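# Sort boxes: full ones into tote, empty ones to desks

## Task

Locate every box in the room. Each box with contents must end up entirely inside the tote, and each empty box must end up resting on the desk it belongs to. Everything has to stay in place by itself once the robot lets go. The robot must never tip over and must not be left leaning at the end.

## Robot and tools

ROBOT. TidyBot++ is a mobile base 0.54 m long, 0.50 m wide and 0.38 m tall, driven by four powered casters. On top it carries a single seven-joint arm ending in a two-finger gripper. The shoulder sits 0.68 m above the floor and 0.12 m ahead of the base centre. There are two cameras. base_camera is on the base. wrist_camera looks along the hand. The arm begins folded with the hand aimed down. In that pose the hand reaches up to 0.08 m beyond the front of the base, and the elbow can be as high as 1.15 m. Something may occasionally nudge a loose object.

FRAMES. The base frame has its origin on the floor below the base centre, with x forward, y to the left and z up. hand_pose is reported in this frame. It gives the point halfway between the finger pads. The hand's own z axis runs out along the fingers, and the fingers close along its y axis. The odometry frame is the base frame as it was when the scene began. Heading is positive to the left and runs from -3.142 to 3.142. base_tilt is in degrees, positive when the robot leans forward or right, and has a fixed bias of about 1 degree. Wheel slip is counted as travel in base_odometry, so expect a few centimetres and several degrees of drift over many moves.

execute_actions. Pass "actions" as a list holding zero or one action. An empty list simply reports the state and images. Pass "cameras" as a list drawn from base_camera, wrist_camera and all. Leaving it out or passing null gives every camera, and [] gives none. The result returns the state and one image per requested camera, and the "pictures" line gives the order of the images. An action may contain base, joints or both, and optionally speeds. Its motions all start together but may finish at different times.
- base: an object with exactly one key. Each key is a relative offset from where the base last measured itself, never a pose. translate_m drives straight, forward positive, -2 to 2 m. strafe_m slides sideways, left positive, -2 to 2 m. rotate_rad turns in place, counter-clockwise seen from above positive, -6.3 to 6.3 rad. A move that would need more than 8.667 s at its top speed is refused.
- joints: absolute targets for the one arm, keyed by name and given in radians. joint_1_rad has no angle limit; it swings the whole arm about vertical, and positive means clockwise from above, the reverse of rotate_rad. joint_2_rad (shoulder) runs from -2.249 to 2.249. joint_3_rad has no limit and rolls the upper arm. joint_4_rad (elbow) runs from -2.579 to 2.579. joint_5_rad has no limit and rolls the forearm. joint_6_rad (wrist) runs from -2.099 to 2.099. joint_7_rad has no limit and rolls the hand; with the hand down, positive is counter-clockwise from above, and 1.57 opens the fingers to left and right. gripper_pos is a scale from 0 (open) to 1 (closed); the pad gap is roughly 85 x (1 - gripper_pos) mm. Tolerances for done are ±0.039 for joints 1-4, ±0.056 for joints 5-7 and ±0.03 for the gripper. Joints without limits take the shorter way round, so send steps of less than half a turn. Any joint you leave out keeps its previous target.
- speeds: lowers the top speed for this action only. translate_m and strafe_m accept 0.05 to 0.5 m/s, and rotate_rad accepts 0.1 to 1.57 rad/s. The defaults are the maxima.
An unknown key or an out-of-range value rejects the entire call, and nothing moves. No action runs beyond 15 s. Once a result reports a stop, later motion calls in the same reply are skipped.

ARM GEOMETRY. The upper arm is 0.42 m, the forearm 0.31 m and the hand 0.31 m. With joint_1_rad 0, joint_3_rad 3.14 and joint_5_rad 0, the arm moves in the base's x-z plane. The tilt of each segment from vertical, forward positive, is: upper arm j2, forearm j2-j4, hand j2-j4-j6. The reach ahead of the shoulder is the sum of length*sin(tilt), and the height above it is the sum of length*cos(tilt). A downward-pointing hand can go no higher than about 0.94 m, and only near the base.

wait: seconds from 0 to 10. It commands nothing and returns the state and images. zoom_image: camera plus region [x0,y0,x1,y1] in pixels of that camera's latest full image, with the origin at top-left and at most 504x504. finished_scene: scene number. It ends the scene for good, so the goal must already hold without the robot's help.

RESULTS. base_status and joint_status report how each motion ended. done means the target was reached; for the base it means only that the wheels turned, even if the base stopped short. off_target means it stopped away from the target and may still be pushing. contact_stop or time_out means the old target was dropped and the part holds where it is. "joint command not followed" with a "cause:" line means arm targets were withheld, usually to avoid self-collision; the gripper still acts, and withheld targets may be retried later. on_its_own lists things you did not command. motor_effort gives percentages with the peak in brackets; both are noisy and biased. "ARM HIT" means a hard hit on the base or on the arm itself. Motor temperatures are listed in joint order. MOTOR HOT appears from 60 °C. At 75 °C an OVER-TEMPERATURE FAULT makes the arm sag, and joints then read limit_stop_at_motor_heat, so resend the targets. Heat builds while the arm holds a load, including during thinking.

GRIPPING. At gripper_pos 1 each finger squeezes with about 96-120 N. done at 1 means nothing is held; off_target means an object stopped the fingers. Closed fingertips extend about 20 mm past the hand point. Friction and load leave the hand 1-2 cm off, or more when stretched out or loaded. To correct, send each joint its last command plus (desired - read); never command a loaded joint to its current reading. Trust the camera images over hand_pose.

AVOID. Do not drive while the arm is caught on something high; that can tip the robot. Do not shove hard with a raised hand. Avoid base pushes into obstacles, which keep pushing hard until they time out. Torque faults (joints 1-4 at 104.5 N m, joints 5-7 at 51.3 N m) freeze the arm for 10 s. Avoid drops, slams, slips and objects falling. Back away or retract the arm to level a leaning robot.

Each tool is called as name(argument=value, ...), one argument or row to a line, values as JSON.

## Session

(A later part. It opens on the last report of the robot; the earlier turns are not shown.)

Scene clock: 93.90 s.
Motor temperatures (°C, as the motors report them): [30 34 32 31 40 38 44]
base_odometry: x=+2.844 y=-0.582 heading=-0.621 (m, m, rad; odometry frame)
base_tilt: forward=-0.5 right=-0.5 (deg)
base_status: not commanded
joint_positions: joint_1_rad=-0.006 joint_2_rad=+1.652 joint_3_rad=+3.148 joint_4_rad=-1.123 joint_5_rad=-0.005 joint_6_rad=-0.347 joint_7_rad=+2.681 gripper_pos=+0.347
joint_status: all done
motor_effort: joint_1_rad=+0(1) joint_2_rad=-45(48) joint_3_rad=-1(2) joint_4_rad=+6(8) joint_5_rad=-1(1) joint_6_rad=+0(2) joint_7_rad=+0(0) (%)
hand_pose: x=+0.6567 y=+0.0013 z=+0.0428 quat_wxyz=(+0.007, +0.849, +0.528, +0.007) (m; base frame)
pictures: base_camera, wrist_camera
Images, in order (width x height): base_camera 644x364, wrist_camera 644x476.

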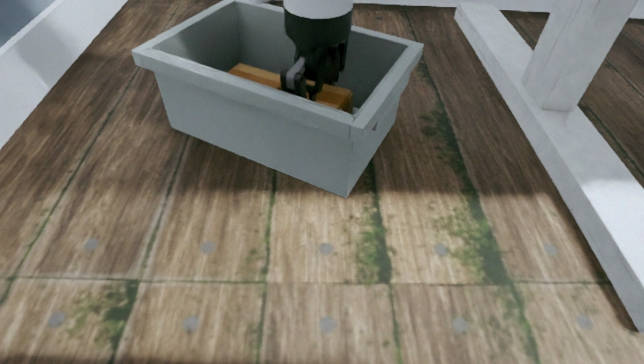

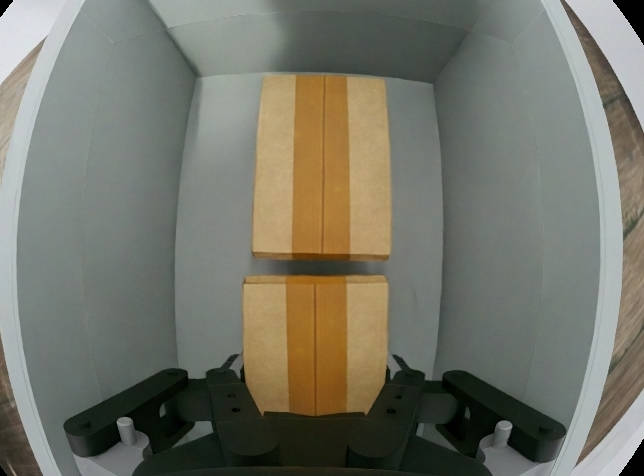

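execute_actions(
  actions=[
    {"joints":{"joint_2_rad":1.662,"joint_4_rad":-1.09}},
  ],
  cameras=["wrist_camera"],
)

Scene clock: 95.13 s.
Motor temperatures (°C, as the motors report them): [30 34 32 31 40 38 44]
base_odometry: x=+2.844 y=-0.582 heading=-0.621 (m, m, rad; odometry frame)
base_tilt: forward=-0.5 right=-0.4 (deg)
base_status: not commanded
joint_positions: joint_1_rad=-0.006 joint_2_rad=+1.667 joint_3_rad=+3.148 joint_4_rad=-1.114 joint_5_rad=-0.005 joint_6_rad=-0.346 joint_7_rad=+2.681 gripper_pos=+0.347
joint_status: all done
motor_effort: joint_1_rad=+0(2) joint_2_rad=-41(45) joint_3_rad=-2(1) joint_4_rad=+6(9) joint_5_rad=-1(1) joint_6_rad=+0(2) joint_7_rad=+0(0) (%)
hand_pose: x=+0.6537 y=+0.0013 z=+0.0362 quat_wxyz=(+0.006, +0.849, +0.528, +0.005) (m; base frame)
pictures: wrist_camera
Images, in order (width x height): wrist_camera 644x476.

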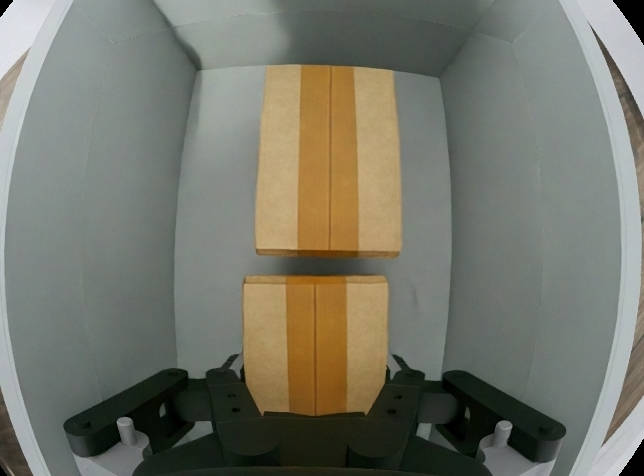

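execute_actions(
  actions=[
    {"joints":{"gripper_pos":0.22,"joint_4_rad":-1.132,"joint_6_rad":-0.375,"joint_2_rad":1.667}},
  ],
  cameras=[],
)

execute_actions(
  actions=[
    {"joints":{"joint_2_rad":1.39,"joint_4_rad":-1.385,"joint_6_rad":-0.43}},
  ],
  cameras=["wrist_camera"],
)

execute_actions(
  actions=[
    {"joints":{"joint_2_rad":0.50,"joint_4_rad":-0.735,"joint_6_rad":-1.79,"joint_7_rad":2.2,"gripper_pos":0}},
  ],
  cameras=[],
)

Scene clock: 97.73 s.
Motor temperatures (°C, as the motors report them): [30 34 32 31 40 38 44]
base_odometry: x=+2.844 y=-0.582 heading=-0.621 (m, m, rad; odometry frame)
base_tilt: forward=-0.6 right=-0.5 (deg)
base_status: not commanded
joint_positions: joint_1_rad=-0.006 joint_2_rad=+1.666 joint_3_rad=+3.148 joint_4_rad=-1.115 joint_5_rad=-0.005 joint_6_rad=-0.346 joint_7_rad=+2.681 gripper_pos=+0.220
joint_status: all done
motor_effort: joint_1_rad=+1(0) joint_2_rad=-42(45) joint_3_rad=-1(0) joint_4_rad=+6(7) joint_5_rad=+0(0) joint_6_rad=+0(1) joint_7_rad=+0(0) (%)
hand_pose: x=+0.6530 y=+0.0013 z=+0.0361 quat_wxyz=(+0.006, +0.849, +0.528, +0.005) (m; base frame)
pictures: none
No camera images: the call's "cameras" was empty. Leave "cameras" out to get every camera's image.

Scene clock: 99.37 s.
Motor temperatures (°C, as the motors report them): [30 34 32 31 40 38 44]
base_odometry: x=+2.844 y=-0.582 heading=-0.621 (m, m, rad; odometry frame)
base_tilt: forward=-0.5 right=-0.4 (deg)
base_status: not commanded
joint_positions: joint_1_rad=-0.006 joint_2_rad=+1.388 joint_3_rad=+3.148 joint_4_rad=-1.360 joint_5_rad=-0.005 joint_6_rad=-0.394 joint_7_rad=+2.681 gripper_pos=+0.220
joint_status: all done
motor_effort: joint_1_rad=+0(1) joint_2_rad=-42(44) joint_3_rad=-1(1) joint_4_rad=+6(6) joint_5_rad=+0(1) joint_6_rad=+0(1) joint_7_rad=+0(0) (%)
hand_pose: x=+0.6529 y=+0.0012 z=+0.1565 quat_wxyz=(+0.002, +0.850, +0.527, -0.002) (m; base frame)
pictures: wrist_camera
Images, in order (width x height): wrist_camera 644x476.

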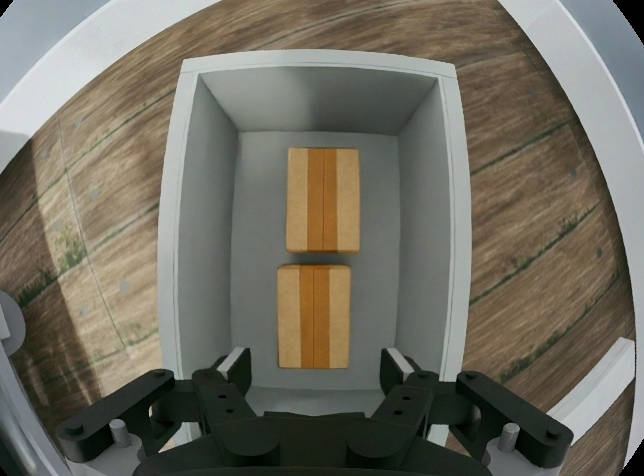

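Scene clock: 101.80 s.
Motor temperatures (°C, as the motors report them): [30 34 32 31 40 38 44]
base_odometry: x=+2.844 y=-0.582 heading=-0.621 (m, m, rad; odometry frame)
base_tilt: forward=-0.5 right=-0.4 (deg)
base_status: not commanded
joint_positions: joint_1_rad=-0.006 joint_2_rad=+0.497 joint_3_rad=+3.148 joint_4_rad=-0.756 joint_5_rad=-0.005 joint_6_rad=-1.758 joint_7_rad=+2.229 gripper_pos=+0.000
joint_status: all done
motor_effort: joint_1_rad=+0(1) joint_2_rad=-33(47) joint_3_rad=-1(1) joint_4_rad=+16(16) joint_5_rad=-1(0) joint_6_rad=+1(2) joint_7_rad=+0(1) (%)
hand_pose: x=+0.6590 y=+0.0035 z=+0.8411 quat_wxyz=(+0.020, +0.944, +0.323, +0.062) (m; base frame)
pictures: none
No camera images: the call's "cameras" was empty. Leave "cameras" out to get every camera's image.

execute_actions(
  actions=[],
)

Scene clock: 105.30 s.
Motor temperatures (°C, as the motors report them): [30 34 32 31 40 38 44]
base_odometry: x=+2.844 y=-0.582 heading=-0.621 (m, m, rad; odometry frame)
base_tilt: forward=-0.5 right=-0.4 (deg)
base_status: not commanded
joint_positions: joint_1_rad=-0.006 joint_2_rad=+0.497 joint_3_rad=+3.148 joint_4_rad=-0.756 joint_5_rad=-0.005 joint_6_rad=-1.758 joint_7_rad=+2.229 gripper_pos=+0.000
joint_status: all done
motor_effort: joint_1_rad=+0(1) joint_2_rad=-33(47) joint_3_rad=-1(1) joint_4_rad=+16(16) joint_5_rad=-1(0) joint_6_rad=+1(2) joint_7_rad=+0(1) (%)
hand_pose: x=+0.6590 y=+0.0035 z=+0.8411 quat_wxyz=(+0.020, +0.944, +0.323, +0.062) (m; base frame)
pictures: base_camera, wrist_camera
Images, in order (width x height): base_camera 644x364, wrist_camera 644x476.

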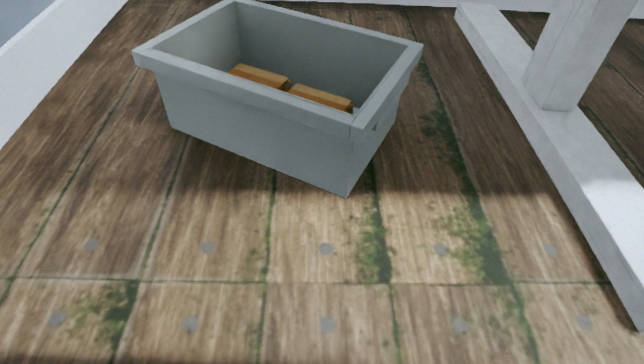

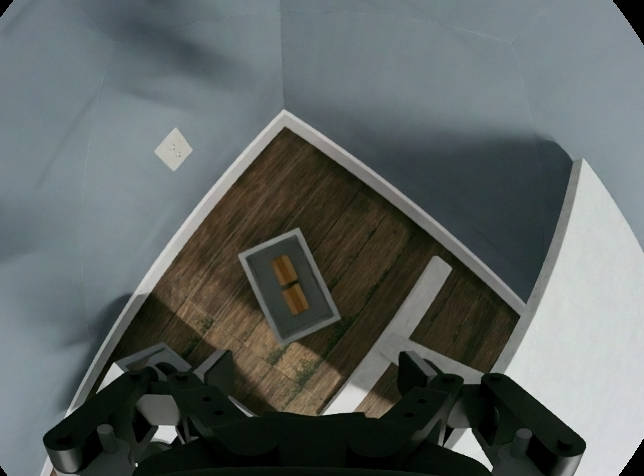

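execute_actions(
  actions=[
    {"base": {"strafe_m": -1.40}},
  ],
)

Scene clock: 110.33 s.
Motor temperatures (°C, as the motors report them): [30 35 32 31 40 38 44]
base_odometry: x=+2.030 y=-1.722 heading=-0.620 (m, m, rad; odometry frame)
base_tilt: forward=-0.5 right=-0.4 (deg)
base_status: done
joint_positions: joint_1_rad=-0.004 joint_2_rad=+0.498 joint_3_rad=+3.148 joint_4_rad=-0.755 joint_5_rad=-0.005 joint_6_rad=-1.759 joint_7_rad=+2.229 gripper_pos=+0.000
joint_status: not commanded
motor_effort: joint_1_rad=+0(4) joint_2_rad=-33(35) joint_3_rad=+0(2) joint_4_rad=+16(17) joint_5_rad=+0(0) joint_6_rad=+1(1) joint_7_rad=+0(1) (%)
hand_pose: x=+0.6591 y=+0.0022 z=+0.8410 quat_wxyz=(+0.020, +0.944, +0.322, +0.062) (m; base frame)
pictures: base_camera, wrist_camera
Images, in order (width x height): base_camera 644x364, wrist_camera 644x476.

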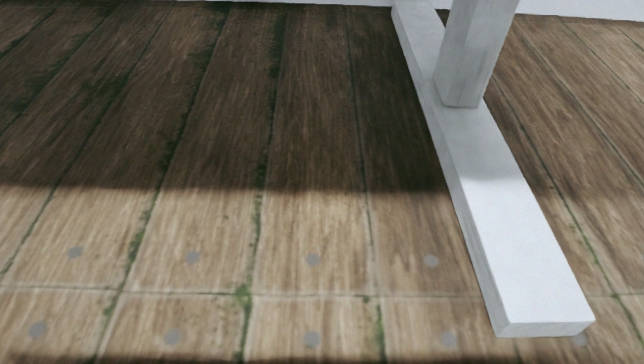

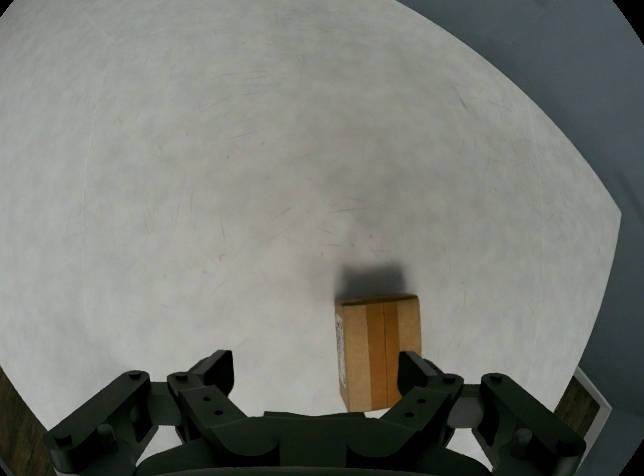

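execute_actions(
  actions=[
    {"base": {"strafe_m": -0.054}, "joints": {"joint_2_rad": 0.585, "joint_4_rad": -0.70, "joint_6_rad": -1.82, "joint_7_rad": 2.32}},
  ],
  cameras=["wrist_camera"],
)

Scene clock: 115.33 s.
Motor temperatures (°C, as the motors report them): [30 35 32 31 40 38 44]
base_odometry: x=+1.999 y=-1.766 heading=-0.620 (m, m, rad; odometry frame)
base_tilt: forward=-0.5 right=-0.5 (deg)
base_status: done
joint_positions: joint_1_rad=+0.000 joint_2_rad=+0.588 joint_3_rad=+3.148 joint_4_rad=-0.723 joint_5_rad=-0.005 joint_6_rad=-1.783 joint_7_rad=+2.294 gripper_pos=+0.000
joint_status: all done
motor_effort: joint_1_rad=+1(2) joint_2_rad=-36(37) joint_3_rad=+0(2) joint_4_rad=+16(16) joint_5_rad=+0(1) joint_6_rad=+0(0) joint_7_rad=+1(0) (%)
hand_pose: x=+0.6711 y=+0.0005 z=+0.8019 quat_wxyz=(+0.008, +0.936, +0.352, +0.023) (m; base frame)
pictures: wrist_camera
Images, in order (width x height): wrist_camera 644x476.

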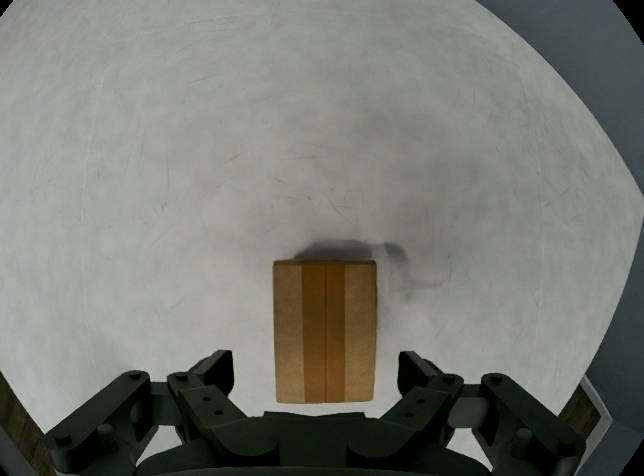

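execute_actions(
  actions=[
    {"base": {"translate_m": 0.008}, "joints": {"joint_2_rad": 0.562, "joint_4_rad": -0.936, "joint_6_rad": -1.56}},
  ],
  cameras=["wrist_camera"],
)

Scene clock: 117.63 s.
Motor temperatures (°C, as the motors report them): [30 35 32 31 40 38 44]
base_odometry: x=+2.005 y=-1.770 heading=-0.621 (m, m, rad; odometry frame)
base_tilt: forward=-0.4 right=-0.4 (deg)
base_status: done
joint_positions: joint_1_rad=+0.000 joint_2_rad=+0.573 joint_3_rad=+3.148 joint_4_rad=-0.915 joint_5_rad=-0.005 joint_6_rad=-1.595 joint_7_rad=+2.294 gripper_pos=+0.000
joint_status: all done
motor_effort: joint_1_rad=+0(3) joint_2_rad=-35(38) joint_3_rad=-1(0) joint_4_rad=+16(17) joint_5_rad=+0(0) joint_6_rad=+0(1) joint_7_rad=-1(0) (%)
hand_pose: x=+0.6789 y=+0.0003 z=+0.7508 quat_wxyz=(+0.010, +0.936, +0.351, +0.028) (m; base frame)
pictures: wrist_camera
Images, in order (width x height): wrist_camera 644x476.

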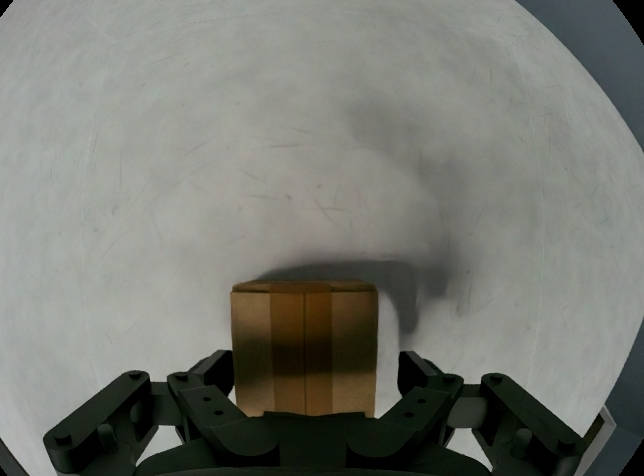

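execute_actions(
  actions=[
    {"joints": {"gripper_pos": 1.0, "joint_4_rad": -0.915, "joint_6_rad": -1.595}},
  ],
  cameras=[],
)

execute_actions(
  actions=[
    {"joints": {"joint_2_rad": 0.52}},
  ],
  cameras=["wrist_camera"],
)

Scene clock: 120.57 s.
Motor temperatures (°C, as the motors report them): [30 35 32 31 40 38 44]
base_odometry: x=+2.005 y=-1.770 heading=-0.621 (m, m, rad; odometry frame)
base_tilt: forward=-0.5 right=-0.4 (deg)
base_status: not commanded
joint_positions: joint_1_rad=+0.000 joint_2_rad=+0.571 joint_3_rad=+3.148 joint_4_rad=-0.914 joint_5_rad=-0.005 joint_6_rad=-1.595 joint_7_rad=+2.294 gripper_pos=+0.349
joint_status: gripper_pos off_target (ended at +0.349, target +1.000); the others done
motor_effort: joint_1_rad=+1(2) joint_2_rad=-38(38) joint_3_rad=-1(1) joint_4_rad=+17(17) joint_5_rad=+0(0) joint_6_rad=+1(2) joint_7_rad=+0(1) (%)
hand_pose: x=+0.6789 y=+0.0003 z=+0.7521 quat_wxyz=(+0.010, +0.936, +0.351, +0.029) (m; base frame)
pictures: none
No camera images: the call's "cameras" was empty. Leave "cameras" out to get every camera's image.

Scene clock: 121.40 s.
Motor temperatures (°C, as the motors report them): [30 35 32 31 40 38 44]
base_odometry: x=+2.005 y=-1.770 heading=-0.621 (m, m, rad; odometry frame)
base_tilt: forward=-0.5 right=-0.4 (deg)
base_status: not commanded
joint_positions: joint_1_rad=+0.000 joint_2_rad=+0.534 joint_3_rad=+3.148 joint_4_rad=-0.914 joint_5_rad=-0.005 joint_6_rad=-1.595 joint_7_rad=+2.294 gripper_pos=+0.349
joint_status: all done
motor_effort: joint_1_rad=+1(2) joint_2_rad=-37(39) joint_3_rad=-1(0) joint_4_rad=+18(18) joint_5_rad=+0(1) joint_6_rad=+1(1) joint_7_rad=+1(0) (%)
hand_pose: x=+0.6759 y=+0.0003 z=+0.7725 quat_wxyz=(+0.017, +0.935, +0.351, +0.046) (m; base frame)
pictures: wrist_camera
Images, in order (width x height): wrist_camera 644x476.

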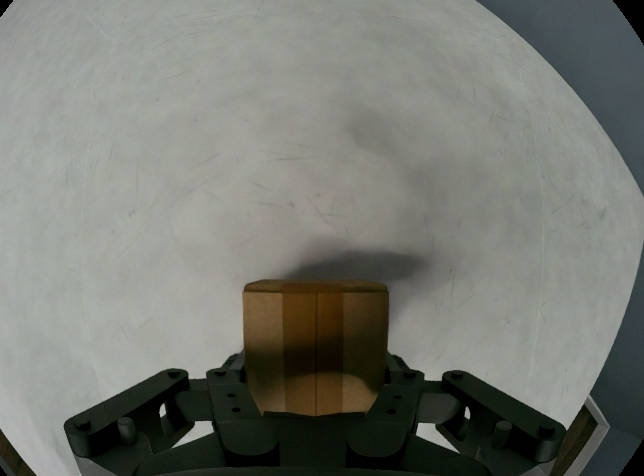

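execute_actions(
  actions=[],
  cameras=[],
)

execute_actions(
  actions=[],
  cameras=[],
)

execute_actions(
  actions=[],
  cameras=[],
)

execute_actions(
  actions=[],
  cameras=[],
)

Scene clock: 122.47 s.
Motor temperatures (°C, as the motors report them): [30 35 32 31 40 38 44]
base_odometry: x=+2.005 y=-1.770 heading=-0.621 (m, m, rad; odometry frame)
base_tilt: forward=-0.5 right=-0.4 (deg)
base_status: not commanded
joint_positions: joint_1_rad=+0.000 joint_2_rad=+0.534 joint_3_rad=+3.148 joint_4_rad=-0.914 joint_5_rad=-0.005 joint_6_rad=-1.595 joint_7_rad=+2.294 gripper_pos=+0.349
joint_status: all done
motor_effort: joint_1_rad=+0(2) joint_2_rad=-36(39) joint_3_rad=+0(0) joint_4_rad=+18(18) joint_5_rad=-1(1) joint_6_rad=+1(1) joint_7_rad=+0(0) (%)
hand_pose: x=+0.6759 y=+0.0003 z=+0.7725 quat_wxyz=(+0.017, +0.935, +0.351, +0.046) (m; base frame)
pictures: none
No camera images: the call's "cameras" was empty. Leave "cameras" out to get every camera's image.

Scene clock: 122.47 s.
Motor temperatures (°C, as the motors report them): [30 35 32 31 40 38 44]
base_odometry: x=+2.005 y=-1.770 heading=-0.621 (m, m, rad; odometry frame)
base_tilt: forward=-0.5 right=-0.4 (deg)
base_status: not commanded
joint_positions: joint_1_rad=+0.000 joint_2_rad=+0.534 joint_3_rad=+3.148 joint_4_rad=-0.914 joint_5_rad=-0.005 joint_6_rad=-1.595 joint_7_rad=+2.294 gripper_pos=+0.349
joint_status: all done
motor_effort: joint_1_rad=+0(2) joint_2_rad=-36(39) joint_3_rad=+0(0) joint_4_rad=+18(18) joint_5_rad=-1(1) joint_6_rad=+1(1) joint_7_rad=+0(0) (%)
hand_pose: x=+0.6759 y=+0.0003 z=+0.7725 quat_wxyz=(+0.017, +0.935, +0.351, +0.046) (m; base frame)
pictures: none
No camera images: the call's "cameras" was empty. Leave "cameras" out to get every camera's image.

Scene clock: 122.47 s.
Motor temperatures (°C, as the motors report them): [30 35 32 31 40 38 44]
base_odometry: x=+2.005 y=-1.770 heading=-0.621 (m, m, rad; odometry frame)
base_tilt: forward=-0.5 right=-0.4 (deg)
base_status: not commanded
joint_positions: joint_1_rad=+0.000 joint_2_rad=+0.534 joint_3_rad=+3.148 joint_4_rad=-0.914 joint_5_rad=-0.005 joint_6_rad=-1.595 joint_7_rad=+2.294 gripper_pos=+0.349
joint_status: all done
motor_effort: joint_1_rad=+0(2) joint_2_rad=-36(39) joint_3_rad=+0(0) joint_4_rad=+18(18) joint_5_rad=-1(1) joint_6_rad=+1(1) joint_7_rad=+0(0) (%)
hand_pose: x=+0.6759 y=+0.0003 z=+0.7725 quat_wxyz=(+0.017, +0.935, +0.351, +0.046) (m; base frame)
pictures: none
No camera images: the call's "cameras" was empty. Leave "cameras" out to get every camera's image.

Scene clock: 122.47 s.
Motor temperatures (°C, as the motors report them): [30 35 32 31 40 38 44]
base_odometry: x=+2.005 y=-1.770 heading=-0.621 (m, m, rad; odometry frame)
base_tilt: forward=-0.5 right=-0.4 (deg)
base_status: not commanded
joint_positions: joint_1_rad=+0.000 joint_2_rad=+0.534 joint_3_rad=+3.148 joint_4_rad=-0.914 joint_5_rad=-0.005 joint_6_rad=-1.595 joint_7_rad=+2.294 gripper_pos=+0.349
joint_status: all done
motor_effort: joint_1_rad=+0(2) joint_2_rad=-36(39) joint_3_rad=+0(0) joint_4_rad=+18(18) joint_5_rad=-1(1) joint_6_rad=+1(1) joint_7_rad=+0(0) (%)
hand_pose: x=+0.6759 y=+0.0003 z=+0.7725 quat_wxyz=(+0.017, +0.935, +0.351, +0.046) (m; base frame)
pictures: none
No camera images: the call's "cameras" was empty. Leave "cameras" out to get every camera's image.

wait(
  seconds=0.3,
)

wait(
  seconds=0.3,
)

wait(
  seconds=0.3,
)

Scene clock: 123.67 s.
Motor temperatures (°C, as the motors report them): [30 35 32 31 40 38 44]
base_odometry: x=+2.005 y=-1.770 heading=-0.621 (m, m, rad; odometry frame)
base_tilt: forward=-0.6 right=-0.4 (deg)
base_status: not commanded
joint_positions: joint_1_rad=+0.000 joint_2_rad=+0.534 joint_3_rad=+3.148 joint_4_rad=-0.914 joint_5_rad=-0.005 joint_6_rad=-1.595 joint_7_rad=+2.294 gripper_pos=+0.349
joint_status: all done
motor_effort: joint_1_rad=+0(2) joint_2_rad=-36(39) joint_3_rad=+0(0) joint_4_rad=+18(18) joint_5_rad=-1(1) joint_6_rad=+1(1) joint_7_rad=+0(0) (%)
hand_pose: x=+0.6759 y=+0.0003 z=+0.7725 quat_wxyz=(+0.017, +0.935, +0.351, +0.046) (m; base frame)
wait: 0.30 s; at rest from the start
pictures: base_camera, wrist_camera
Images, in order (width x height): base_camera 644x364, wrist_camera 644x476.

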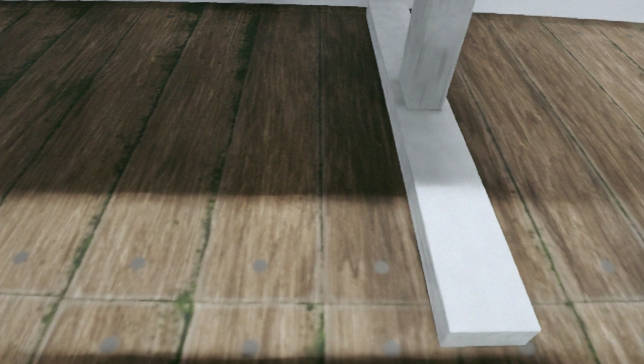

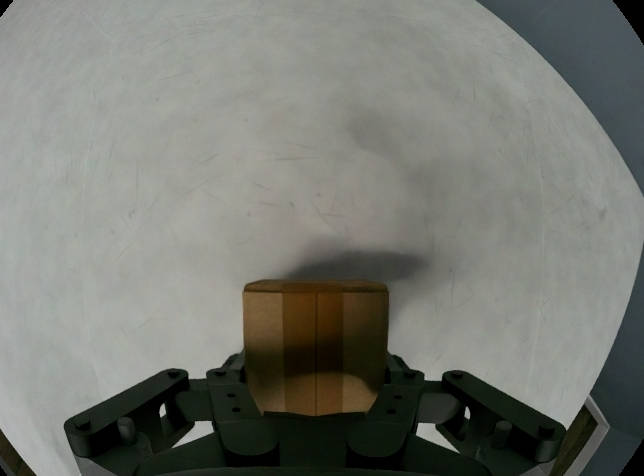

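Scene clock: 123.97 s.
Motor temperatures (°C, as the motors report them): [30 35 32 31 40 38 44]
base_odometry: x=+2.005 y=-1.770 heading=-0.621 (m, m, rad; odometry frame)
base_tilt: forward=-0.5 right=-0.4 (deg)
base_status: not commanded
joint_positions: joint_1_rad=+0.000 joint_2_rad=+0.534 joint_3_rad=+3.148 joint_4_rad=-0.914 joint_5_rad=-0.005 joint_6_rad=-1.595 joint_7_rad=+2.294 gripper_pos=+0.349
joint_status: all done
motor_effort: joint_1_rad=+0(2) joint_2_rad=-37(39) joint_3_rad=+0(0) joint_4_rad=+18(18) joint_5_rad=-1(1) joint_6_rad=+1(1) joint_7_rad=+0(0) (%)
hand_pose: x=+0.6759 y=+0.0003 z=+0.7725 quat_wxyz=(+0.017, +0.935, +0.351, +0.046) (m; base frame)
wait: 0.30 s; at rest by 0.27 s
pictures: base_camera, wrist_camera
Images, in order (width x height): base_camera 644x364, wrist_camera 644x476.

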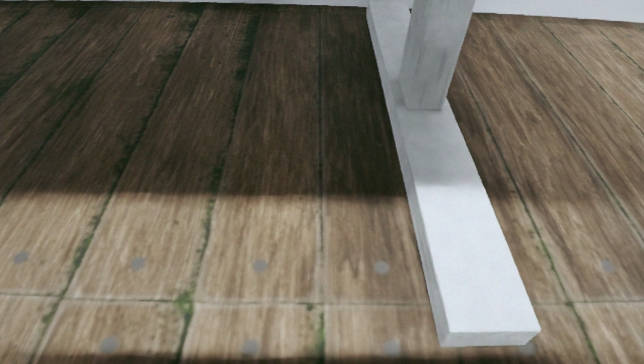

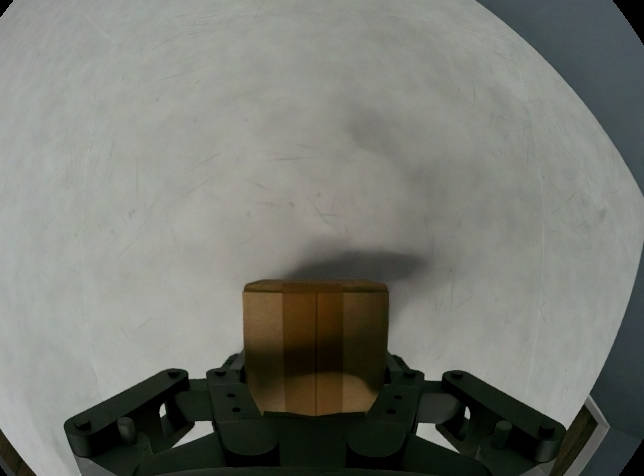

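Scene clock: 124.27 s.
Motor temperatures (°C, as the motors report them): [30 35 32 31 40 38 44]
base_odometry: x=+2.005 y=-1.770 heading=-0.621 (m, m, rad; odometry frame)
base_tilt: forward=-0.5 right=-0.4 (deg)
base_status: not commanded
joint_positions: joint_1_rad=+0.000 joint_2_rad=+0.534 joint_3_rad=+3.148 joint_4_rad=-0.914 joint_5_rad=-0.005 joint_6_rad=-1.595 joint_7_rad=+2.294 gripper_pos=+0.349
joint_status: all done
motor_effort: joint_1_rad=+1(2) joint_2_rad=-37(39) joint_3_rad=+0(0) joint_4_rad=+18(18) joint_5_rad=+0(1) joint_6_rad=+1(1) joint_7_rad=+1(0) (%)
hand_pose: x=+0.6759 y=+0.0003 z=+0.7725 quat_wxyz=(+0.017, +0.935, +0.351, +0.046) (m; base frame)
wait: 0.30 s; at rest by 0.27 s
pictures: base_camera, wrist_camera
Images, in order (width x height): base_camera 644x364, wrist_camera 644x476.

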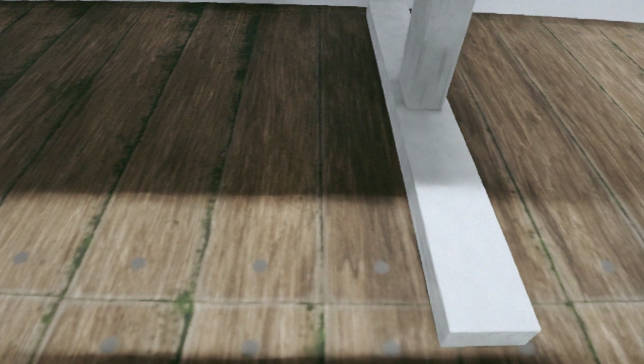

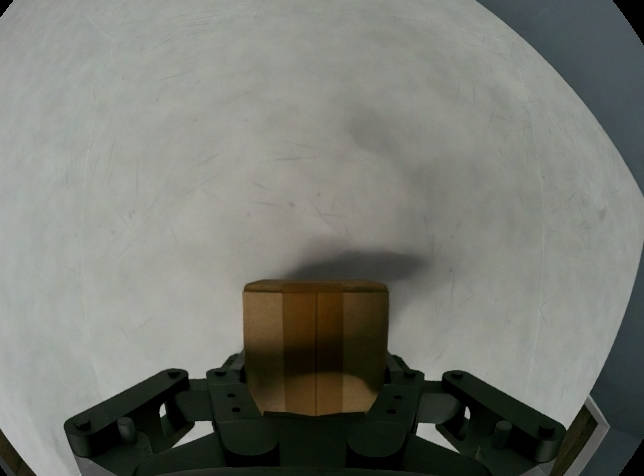

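execute_actions(
  actions=[
    {"joints": {"joint_2_rad": 0.485, "joint_4_rad": -0.725, "joint_6_rad": -1.795}},
  ],
  cameras=[],
)

Scene clock: 127.30 s.
Motor temperatures (°C, as the motors report them): [30 35 32 31 40 38 44]
base_odometry: x=+2.005 y=-1.770 heading=-0.621 (m, m, rad; odometry frame)
base_tilt: forward=-0.6 right=-0.4 (deg)
base_status: not commanded
joint_positions: joint_1_rad=+0.000 joint_2_rad=+0.494 joint_3_rad=+3.148 joint_4_rad=-0.751 joint_5_rad=-0.005 joint_6_rad=-1.763 joint_7_rad=+2.294 gripper_pos=+0.349
joint_status: all done
motor_effort: joint_1_rad=+0(1) joint_2_rad=-35(39) joint_3_rad=+0(1) joint_4_rad=+17(19) joint_5_rad=-1(0) joint_6_rad=+1(1) joint_7_rad=+0(0) (%)
hand_pose: x=+0.6579 y=+0.0005 z=+0.8446 quat_wxyz=(+0.023, +0.934, +0.351, +0.063) (m; base frame)
pictures: none
No camera images: the call's "cameras" was empty. Leave "cameras" out to get every camera's image.

execute_actions(
  actions=[],
  cameras=[],
)

Scene clock: 127.63 s.
Motor temperatures (°C, as the motors report them): [30 35 32 31 40 38 44]
base_odometry: x=+2.005 y=-1.770 heading=-0.621 (m, m, rad; odometry frame)
base_tilt: forward=-0.5 right=-0.4 (deg)
base_status: not commanded
joint_positions: joint_1_rad=+0.000 joint_2_rad=+0.494 joint_3_rad=+3.148 joint_4_rad=-0.751 joint_5_rad=-0.005 joint_6_rad=-1.763 joint_7_rad=+2.294 gripper_pos=+0.349
joint_status: all done
motor_effort: joint_1_rad=+1(1) joint_2_rad=-35(39) joint_3_rad=+0(1) joint_4_rad=+17(19) joint_5_rad=+0(0) joint_6_rad=+1(1) joint_7_rad=+0(0) (%)
hand_pose: x=+0.6579 y=+0.0005 z=+0.8446 quat_wxyz=(+0.023, +0.934, +0.351, +0.063) (m; base frame)
pictures: none
No camera images: the call's "cameras" was empty. Leave "cameras" out to get every camera's image.

execute_actions(
  actions=[],
  cameras=[],
)

Scene clock: 127.90 s.
Motor temperatures (°C, as the motors report them): [30 35 32 31 40 38 44]
base_odometry: x=+2.005 y=-1.770 heading=-0.621 (m, m, rad; odometry frame)
base_tilt: forward=-0.5 right=-0.4 (deg)
base_status: not commanded
joint_positions: joint_1_rad=+0.000 joint_2_rad=+0.494 joint_3_rad=+3.148 joint_4_rad=-0.751 joint_5_rad=-0.005 joint_6_rad=-1.763 joint_7_rad=+2.294 gripper_pos=+0.349
joint_status: all done
motor_effort: joint_1_rad=+0(1) joint_2_rad=-35(39) joint_3_rad=+0(1) joint_4_rad=+17(19) joint_5_rad=-1(0) joint_6_rad=+1(1) joint_7_rad=+0(0) (%)
hand_pose: x=+0.6579 y=+0.0005 z=+0.8446 quat_wxyz=(+0.023, +0.934, +0.351, +0.063) (m; base frame)
pictures: none
No camera images: the call's "cameras" was empty. Leave "cameras" out to get every camera's image.

execute_actions(
  actions=[],
  cameras=[],
)

Scene clock: 131.60 s.
Motor temperatures (°C, as the motors report them): [30 35 32 31 40 38 44]
base_odometry: x=+2.005 y=-1.770 heading=-0.621 (m, m, rad; odometry frame)
base_tilt: forward=-0.5 right=-0.4 (deg)
base_status: not commanded
joint_positions: joint_1_rad=+0.000 joint_2_rad=+0.494 joint_3_rad=+3.148 joint_4_rad=-0.751 joint_5_rad=-0.005 joint_6_rad=-1.763 joint_7_rad=+2.294 gripper_pos=+0.349
joint_status: all done
motor_effort: joint_1_rad=+0(1) joint_2_rad=-35(39) joint_3_rad=+0(1) joint_4_rad=+17(19) joint_5_rad=+0(0) joint_6_rad=+1(1) joint_7_rad=+1(0) (%)
hand_pose: x=+0.6579 y=+0.0005 z=+0.8446 quat_wxyz=(+0.023, +0.934, +0.351, +0.063) (m; base frame)
pictures: none
No camera images: the call's "cameras" was empty. Leave "cameras" out to get every camera's image.

execute_actions(
  actions=[],
  cameras=[],
)

Scene clock: 131.87 s.
Motor temperatures (°C, as the motors report them): [30 35 32 31 40 38 44]
base_odometry: x=+2.005 y=-1.770 heading=-0.621 (m, m, rad; odometry frame)
base_tilt: forward=-0.5 right=-0.5 (deg)
base_status: not commanded
joint_positions: joint_1_rad=+0.000 joint_2_rad=+0.494 joint_3_rad=+3.148 joint_4_rad=-0.751 joint_5_rad=-0.005 joint_6_rad=-1.763 joint_7_rad=+2.294 gripper_pos=+0.349
joint_status: all done
motor_effort: joint_1_rad=+0(1) joint_2_rad=-35(39) joint_3_rad=-1(1) joint_4_rad=+17(19) joint_5_rad=-1(0) joint_6_rad=+2(1) joint_7_rad=+0(0) (%)
hand_pose: x=+0.6579 y=+0.0005 z=+0.8446 quat_wxyz=(+0.023, +0.934, +0.351, +0.063) (m; base frame)
pictures: none
No camera images: the call's "cameras" was empty. Leave "cameras" out to get every camera's image.

execute_actions(
  actions=[
    {"base": {"strafe_m": 1.50}, "joints": {"joint_7_rad": 2.69}},
  ],
)

Scene clock: 137.70 s.
Motor temperatures (°C, as the motors report them): [30 35 32 31 40 38 44]
base_odometry: x=+2.879 y=-0.551 heading=-0.621 (m, m, rad; odometry frame)
base_tilt: forward=-0.5 right=-0.4 (deg)
base_status: done
joint_positions: joint_1_rad=-0.007 joint_2_rad=+0.494 joint_3_rad=+3.148 joint_4_rad=-0.751 joint_5_rad=-0.005 joint_6_rad=-1.764 joint_7_rad=+2.681 gripper_pos=+0.349
joint_status: all done
motor_effort: joint_1_rad=+1(4) joint_2_rad=-35(37) joint_3_rad=-1(3) joint_4_rad=+17(17) joint_5_rad=-1(2) joint_6_rad=+1(1) joint_7_rad=-1(1) (%)
hand_pose: x=+0.6575 y=+0.0040 z=+0.8446 quat_wxyz=(+0.034, +0.847, +0.527, +0.057) (m; base frame)
pictures: base_camera, wrist_camera
Images, in order (width x height): base_camera 644x364, wrist_camera 644x476.

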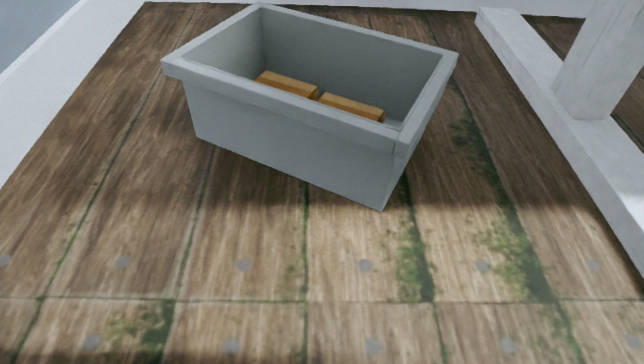

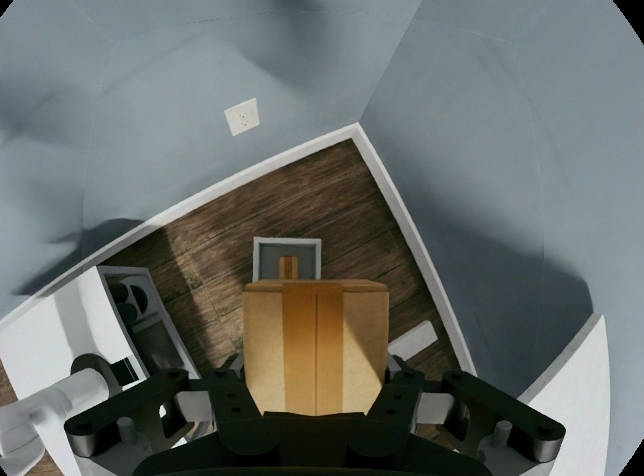

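execute_actions(
  actions=[
    {"joints": {"joint_2_rad": 1.30, "joint_4_rad": -1.41, "joint_6_rad": -0.375}},
  ],
)

Scene clock: 140.83 s.
Motor temperatures (°C, as the motors report them): [30 35 32 31 40 38 44]
base_odometry: x=+2.879 y=-0.551 heading=-0.621 (m, m, rad; odometry frame)
base_tilt: forward=-0.5 right=-0.5 (deg)
base_status: not commanded
joint_positions: joint_1_rad=-0.007 joint_2_rad=+1.309 joint_3_rad=+3.148 joint_4_rad=-1.393 joint_5_rad=-0.005 joint_6_rad=-0.410 joint_7_rad=+2.681 gripper_pos=+0.349
joint_status: all done
motor_effort: joint_1_rad=+0(0) joint_2_rad=-44(49) joint_3_rad=-1(1) joint_4_rad=+7(17) joint_5_rad=-1(1) joint_6_rad=+0(2) joint_7_rad=+0(0) (%)
hand_pose: x=+0.6680 y=+0.0018 z=+0.1948 quat_wxyz=(+0.009, +0.849, +0.527, +0.011) (m; base frame)
pictures: base_camera, wrist_camera
Images, in order (width x height): base_camera 644x364, wrist_camera 644x476.

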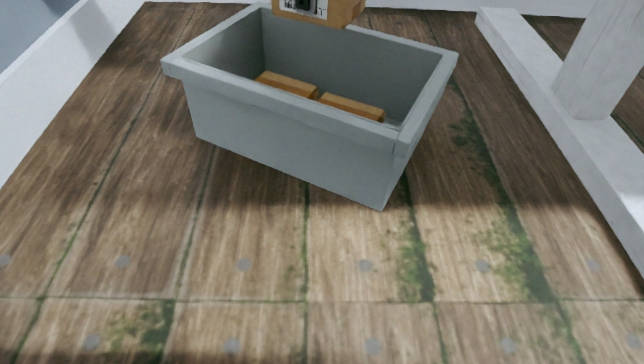

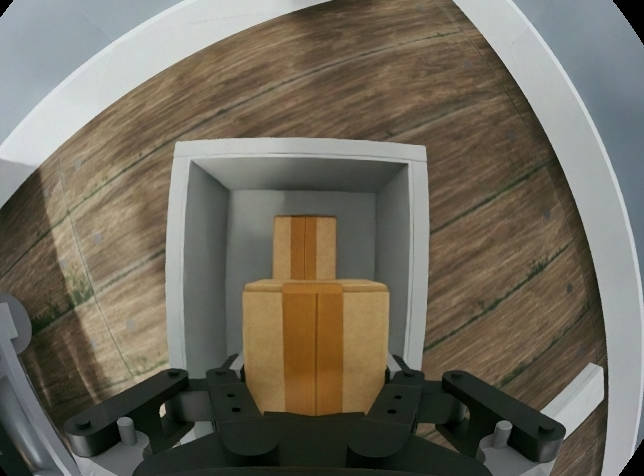

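execute_actions(
  actions=[
    {"joints": {"joint_2_rad": 1.522, "joint_4_rad": -1.205, "joint_6_rad": -0.335}},
  ],
)

Scene clock: 143.90 s.
Motor temperatures (°C, as the motors report them): [30 35 32 31 40 38 44]
base_odometry: x=+2.879 y=-0.551 heading=-0.621 (m, m, rad; odometry frame)
base_tilt: forward=-0.5 right=-0.5 (deg)
base_status: not commanded
joint_positions: joint_1_rad=-0.007 joint_2_rad=+1.535 joint_3_rad=+3.148 joint_4_rad=-1.230 joint_5_rad=-0.005 joint_6_rad=-0.371 joint_7_rad=+2.681 gripper_pos=+0.349
joint_status: all done
motor_effort: joint_1_rad=+0(0) joint_2_rad=-44(47) joint_3_rad=-1(1) joint_4_rad=+6(6) joint_5_rad=-1(0) joint_6_rad=+0(0) joint_7_rad=+0(0) (%)
hand_pose: x=+0.6566 y=+0.0017 z=+0.0930 quat_wxyz=(+0.003, +0.849, +0.528, +0.001) (m; base frame)
pictures: base_camera, wrist_camera
Images, in order (width x height): base_camera 644x364, wrist_camera 644x476.

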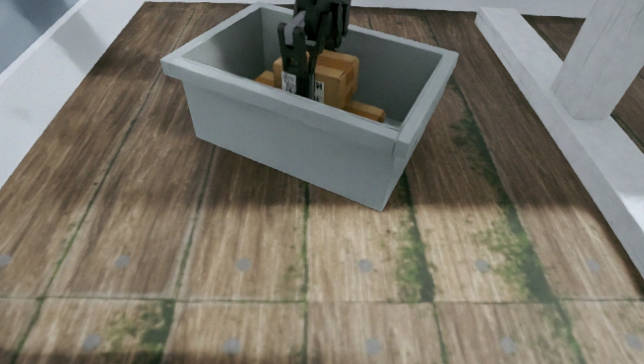

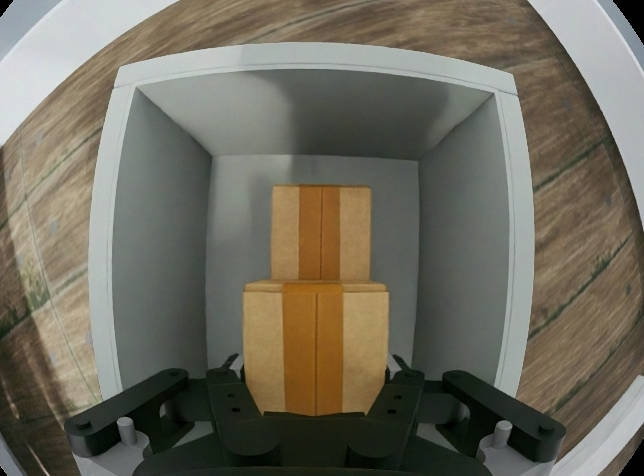

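execute_actions(
  actions=[],
  cameras=[],
)

Scene clock: 144.50 s.
Motor temperatures (°C, as the motors report them): [30 35 32 31 40 38 44]
base_odometry: x=+2.879 y=-0.551 heading=-0.621 (m, m, rad; odometry frame)
base_tilt: forward=-0.5 right=-0.4 (deg)
base_status: not commanded
joint_positions: joint_1_rad=-0.007 joint_2_rad=+1.535 joint_3_rad=+3.148 joint_4_rad=-1.230 joint_5_rad=-0.005 joint_6_rad=-0.371 joint_7_rad=+2.681 gripper_pos=+0.349
joint_status: all done
motor_effort: joint_1_rad=+0(0) joint_2_rad=-43(47) joint_3_rad=-1(1) joint_4_rad=+6(6) joint_5_rad=+0(0) joint_6_rad=+0(0) joint_7_rad=+0(0) (%)
hand_pose: x=+0.6566 y=+0.0017 z=+0.0930 quat_wxyz=(+0.003, +0.849, +0.528, +0.001) (m; base frame)
pictures: none
No camera images: the call's "cameras" was empty. Leave "cameras" out to get every camera's image.

execute_actions(
  actions=[],
  cameras=[],
)

Scene clock: 144.77 s.
Motor temperatures (°C, as the motors report them): [30 35 32 31 40 38 44]
base_odometry: x=+2.879 y=-0.551 heading=-0.621 (m, m, rad; odometry frame)
base_tilt: forward=-0.5 right=-0.5 (deg)
base_status: not commanded
joint_positions: joint_1_rad=-0.007 joint_2_rad=+1.535 joint_3_rad=+3.148 joint_4_rad=-1.230 joint_5_rad=-0.005 joint_6_rad=-0.371 joint_7_rad=+2.681 gripper_pos=+0.349
joint_status: all done
motor_effort: joint_1_rad=+1(0) joint_2_rad=-43(47) joint_3_rad=-1(1) joint_4_rad=+6(6) joint_5_rad=+0(0) joint_6_rad=+0(0) joint_7_rad=+0(0) (%)
hand_pose: x=+0.6566 y=+0.0017 z=+0.0930 quat_wxyz=(+0.003, +0.849, +0.528, +0.001) (m; base frame)
pictures: none
No camera images: the call's "cameras" was empty. Leave "cameras" out to get every camera's image.

execute_actions(
  actions=[
    {"joints": {"joint_2_rad": 1.55, "joint_4_rad": -1.185}},
  ],
  cameras=["base_camera"],
)

Scene clock: 145.73 s.
Motor temperatures (°C, as the motors report them): [30 35 32 31 40 38 44]
base_odometry: x=+2.879 y=-0.551 heading=-0.621 (m, m, rad; odometry frame)
base_tilt: forward=-0.5 right=-0.5 (deg)
base_status: not commanded
joint_positions: joint_1_rad=-0.007 joint_2_rad=+1.552 joint_3_rad=+3.148 joint_4_rad=-1.208 joint_5_rad=-0.005 joint_6_rad=-0.370 joint_7_rad=+2.681 gripper_pos=+0.349
joint_status: all done
motor_effort: joint_1_rad=+0(1) joint_2_rad=-42(43) joint_3_rad=-1(1) joint_4_rad=+6(7) joint_5_rad=-1(1) joint_6_rad=+0(1) joint_7_rad=+0(0) (%)
hand_pose: x=+0.6602 y=+0.0017 z=+0.0865 quat_wxyz=(+0.005, +0.849, +0.528, +0.004) (m; base frame)
pictures: base_camera
Images, in order (width x height): base_camera 644x364.

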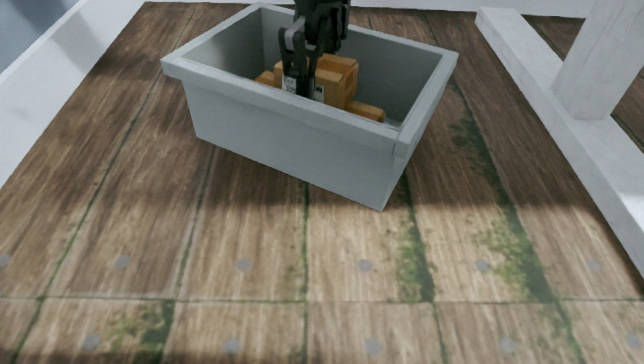

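Touchdown at the expected height. Release.

execute_actions(
  actions=[
    {"joints": {"gripper_pos": 0.2, "joint_4_rad": -1.215, "joint_6_rad": -0.385}},
  ],
)

Scene clock: 147.30 s.
Motor temperatures (°C, as the motors report them): [30 35 32 31 40 38 44]
base_odometry: x=+2.879 y=-0.551 heading=-0.621 (m, m, rad; odometry frame)
base_tilt: forward=-0.5 right=-0.4 (deg)
base_status: not commanded
joint_positions: joint_1_rad=-0.007 joint_2_rad=+1.552 joint_3_rad=+3.148 joint_4_rad=-1.209 joint_5_rad=-0.005 joint_6_rad=-0.370 joint_7_rad=+2.681 gripper_pos=+0.200
joint_status: all done
motor_effort: joint_1_rad=+1(1) joint_2_rad=-41(42) joint_3_rad=-1(0) joint_4_rad=+6(7) joint_5_rad=-1(0) joint_6_rad=+0(1) joint_7_rad=+0(0) (%)
hand_pose: x=+0.6599 y=+0.0017 z=+0.0865 quat_wxyz=(+0.005, +0.849, +0.528, +0.003) (m; base frame)
pictures: base_camera, wrist_camera
Images, in order (width x height): base_camera 644x364, wrist_camera 644x476.

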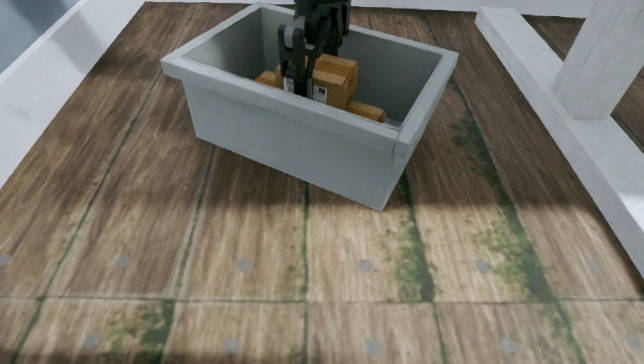

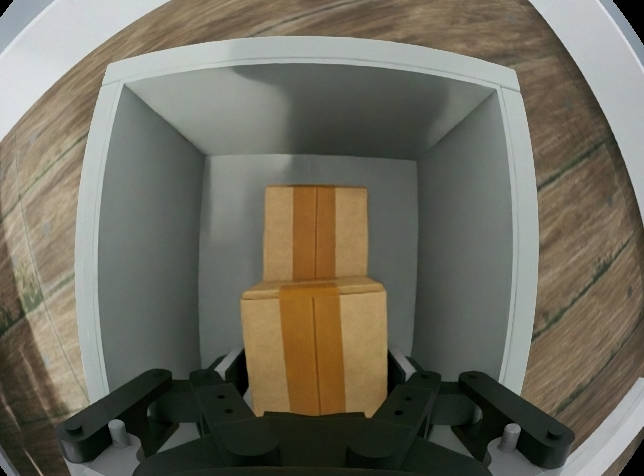

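execute_actions(
  actions=[],
  cameras=[],
)

Scene clock: 148.07 s.
Motor temperatures (°C, as the motors report them): [30 35 32 31 40 38 44]
base_odometry: x=+2.879 y=-0.551 heading=-0.621 (m, m, rad; odometry frame)
base_tilt: forward=-0.4 right=-0.5 (deg)
base_status: not commanded
joint_positions: joint_1_rad=-0.007 joint_2_rad=+1.552 joint_3_rad=+3.148 joint_4_rad=-1.209 joint_5_rad=-0.005 joint_6_rad=-0.370 joint_7_rad=+2.681 gripper_pos=+0.200
joint_status: all done
motor_effort: joint_1_rad=+1(1) joint_2_rad=-41(42) joint_3_rad=+0(0) joint_4_rad=+6(7) joint_5_rad=-1(0) joint_6_rad=+0(1) joint_7_rad=-1(0) (%)
hand_pose: x=+0.6599 y=+0.0017 z=+0.0865 quat_wxyz=(+0.005, +0.849, +0.528, +0.003) (m; base frame)
pictures: none
No camera images: the call's "cameras" was empty. Leave "cameras" out to get every camera's image.

execute_actions(
  actions=[
    {"joints": {"joint_2_rad": 1.31, "joint_4_rad": -1.435, "joint_6_rad": -0.43}},
  ],
)

Scene clock: 151.37 s.
Motor temperatures (°C, as the motors report them): [30 35 32 31 40 38 44]
base_odometry: x=+2.879 y=-0.551 heading=-0.621 (m, m, rad; odometry frame)
base_tilt: forward=-0.5 right=-0.4 (deg)
base_status: not commanded
joint_positions: joint_1_rad=-0.007 joint_2_rad=+1.307 joint_3_rad=+3.148 joint_4_rad=-1.410 joint_5_rad=-0.005 joint_6_rad=-0.394 joint_7_rad=+2.681 gripper_pos=+0.200
joint_status: all done
motor_effort: joint_1_rad=+1(0) joint_2_rad=-40(44) joint_3_rad=-1(0) joint_4_rad=+6(6) joint_5_rad=+0(1) joint_6_rad=+0(1) joint_7_rad=+0(0) (%)
hand_pose: x=+0.6640 y=+0.0017 z=+0.1936 quat_wxyz=(+0.010, +0.849, +0.527, +0.012) (m; base frame)
pictures: base_camera, wrist_camera
Images, in order (width x height): base_camera 644x364, wrist_camera 644x476.

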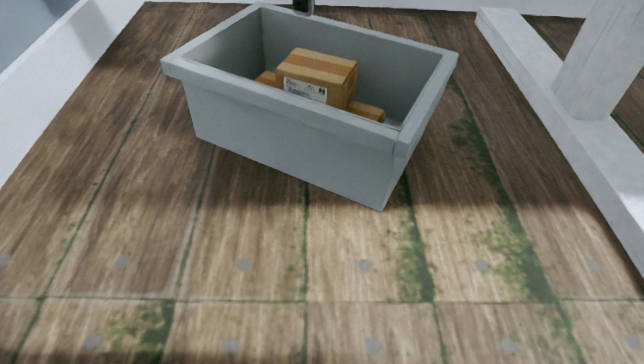

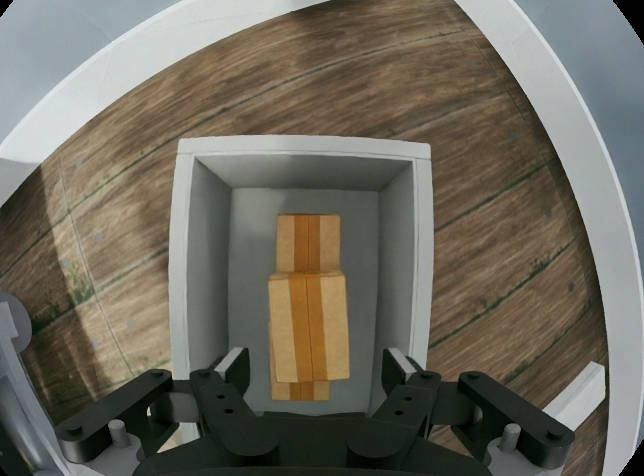

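execute_actions(
  actions=[
    {"joints": {"joint_2_rad": 0.0, "joint_4_rad": -0.05, "joint_5_rad": 2.1, "joint_6_rad": -1.8, "joint_7_rad": 1.57}},
  ],
)

Scene clock: 157.73 s.
Motor temperatures (°C, as the motors report them): [30 35 32 31 40 38 44]
base_odometry: x=+2.879 y=-0.551 heading=-0.621 (m, m, rad; odometry frame)
base_tilt: forward=-0.5 right=-0.4 (deg)
base_status: not commanded
joint_positions: joint_1_rad=-0.007 joint_2_rad=+0.000 joint_3_rad=+3.148 joint_4_rad=-0.060 joint_5_rad=+2.089 joint_6_rad=-1.767 joint_7_rad=+1.598 gripper_pos=+0.200
joint_status: all done
motor_effort: joint_1_rad=+1(0) joint_2_rad=+1(50) joint_3_rad=+1(3) joint_4_rad=-2(18) joint_5_rad=+0(6) joint_6_rad=+8(8) joint_7_rad=+0(0) (%)
hand_pose: x=-0.0165 y=-0.2645 z=+1.3648 quat_wxyz=(+0.572, +0.407, -0.646, +0.299) (m; base frame)
pictures: base_camera, wrist_camera
Images, in order (width x height): base_camera 644x364, wrist_camera 644x476.

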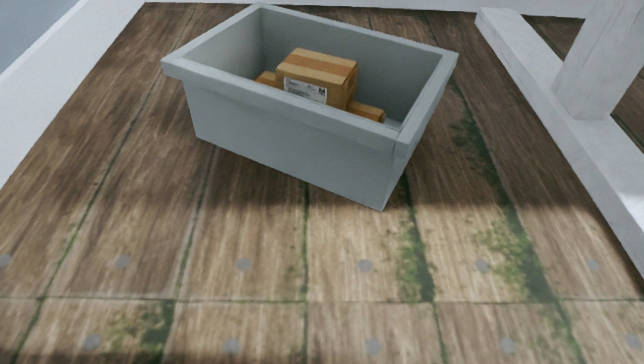

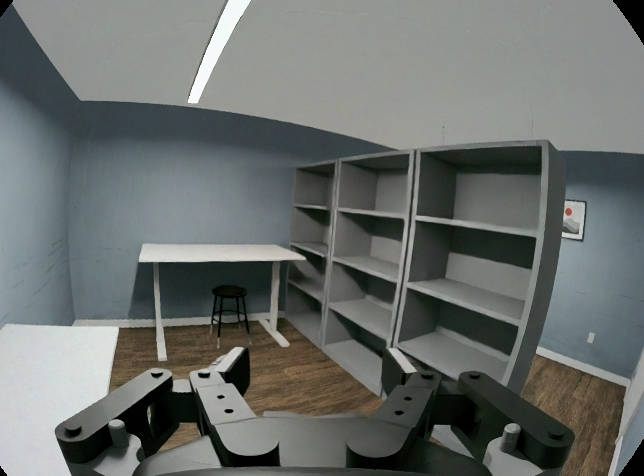

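The other desk and the shelves are empty, and all three boxes are in the tote.

finished_scene(
  scene=2,
)

The scene is finished: the task was done.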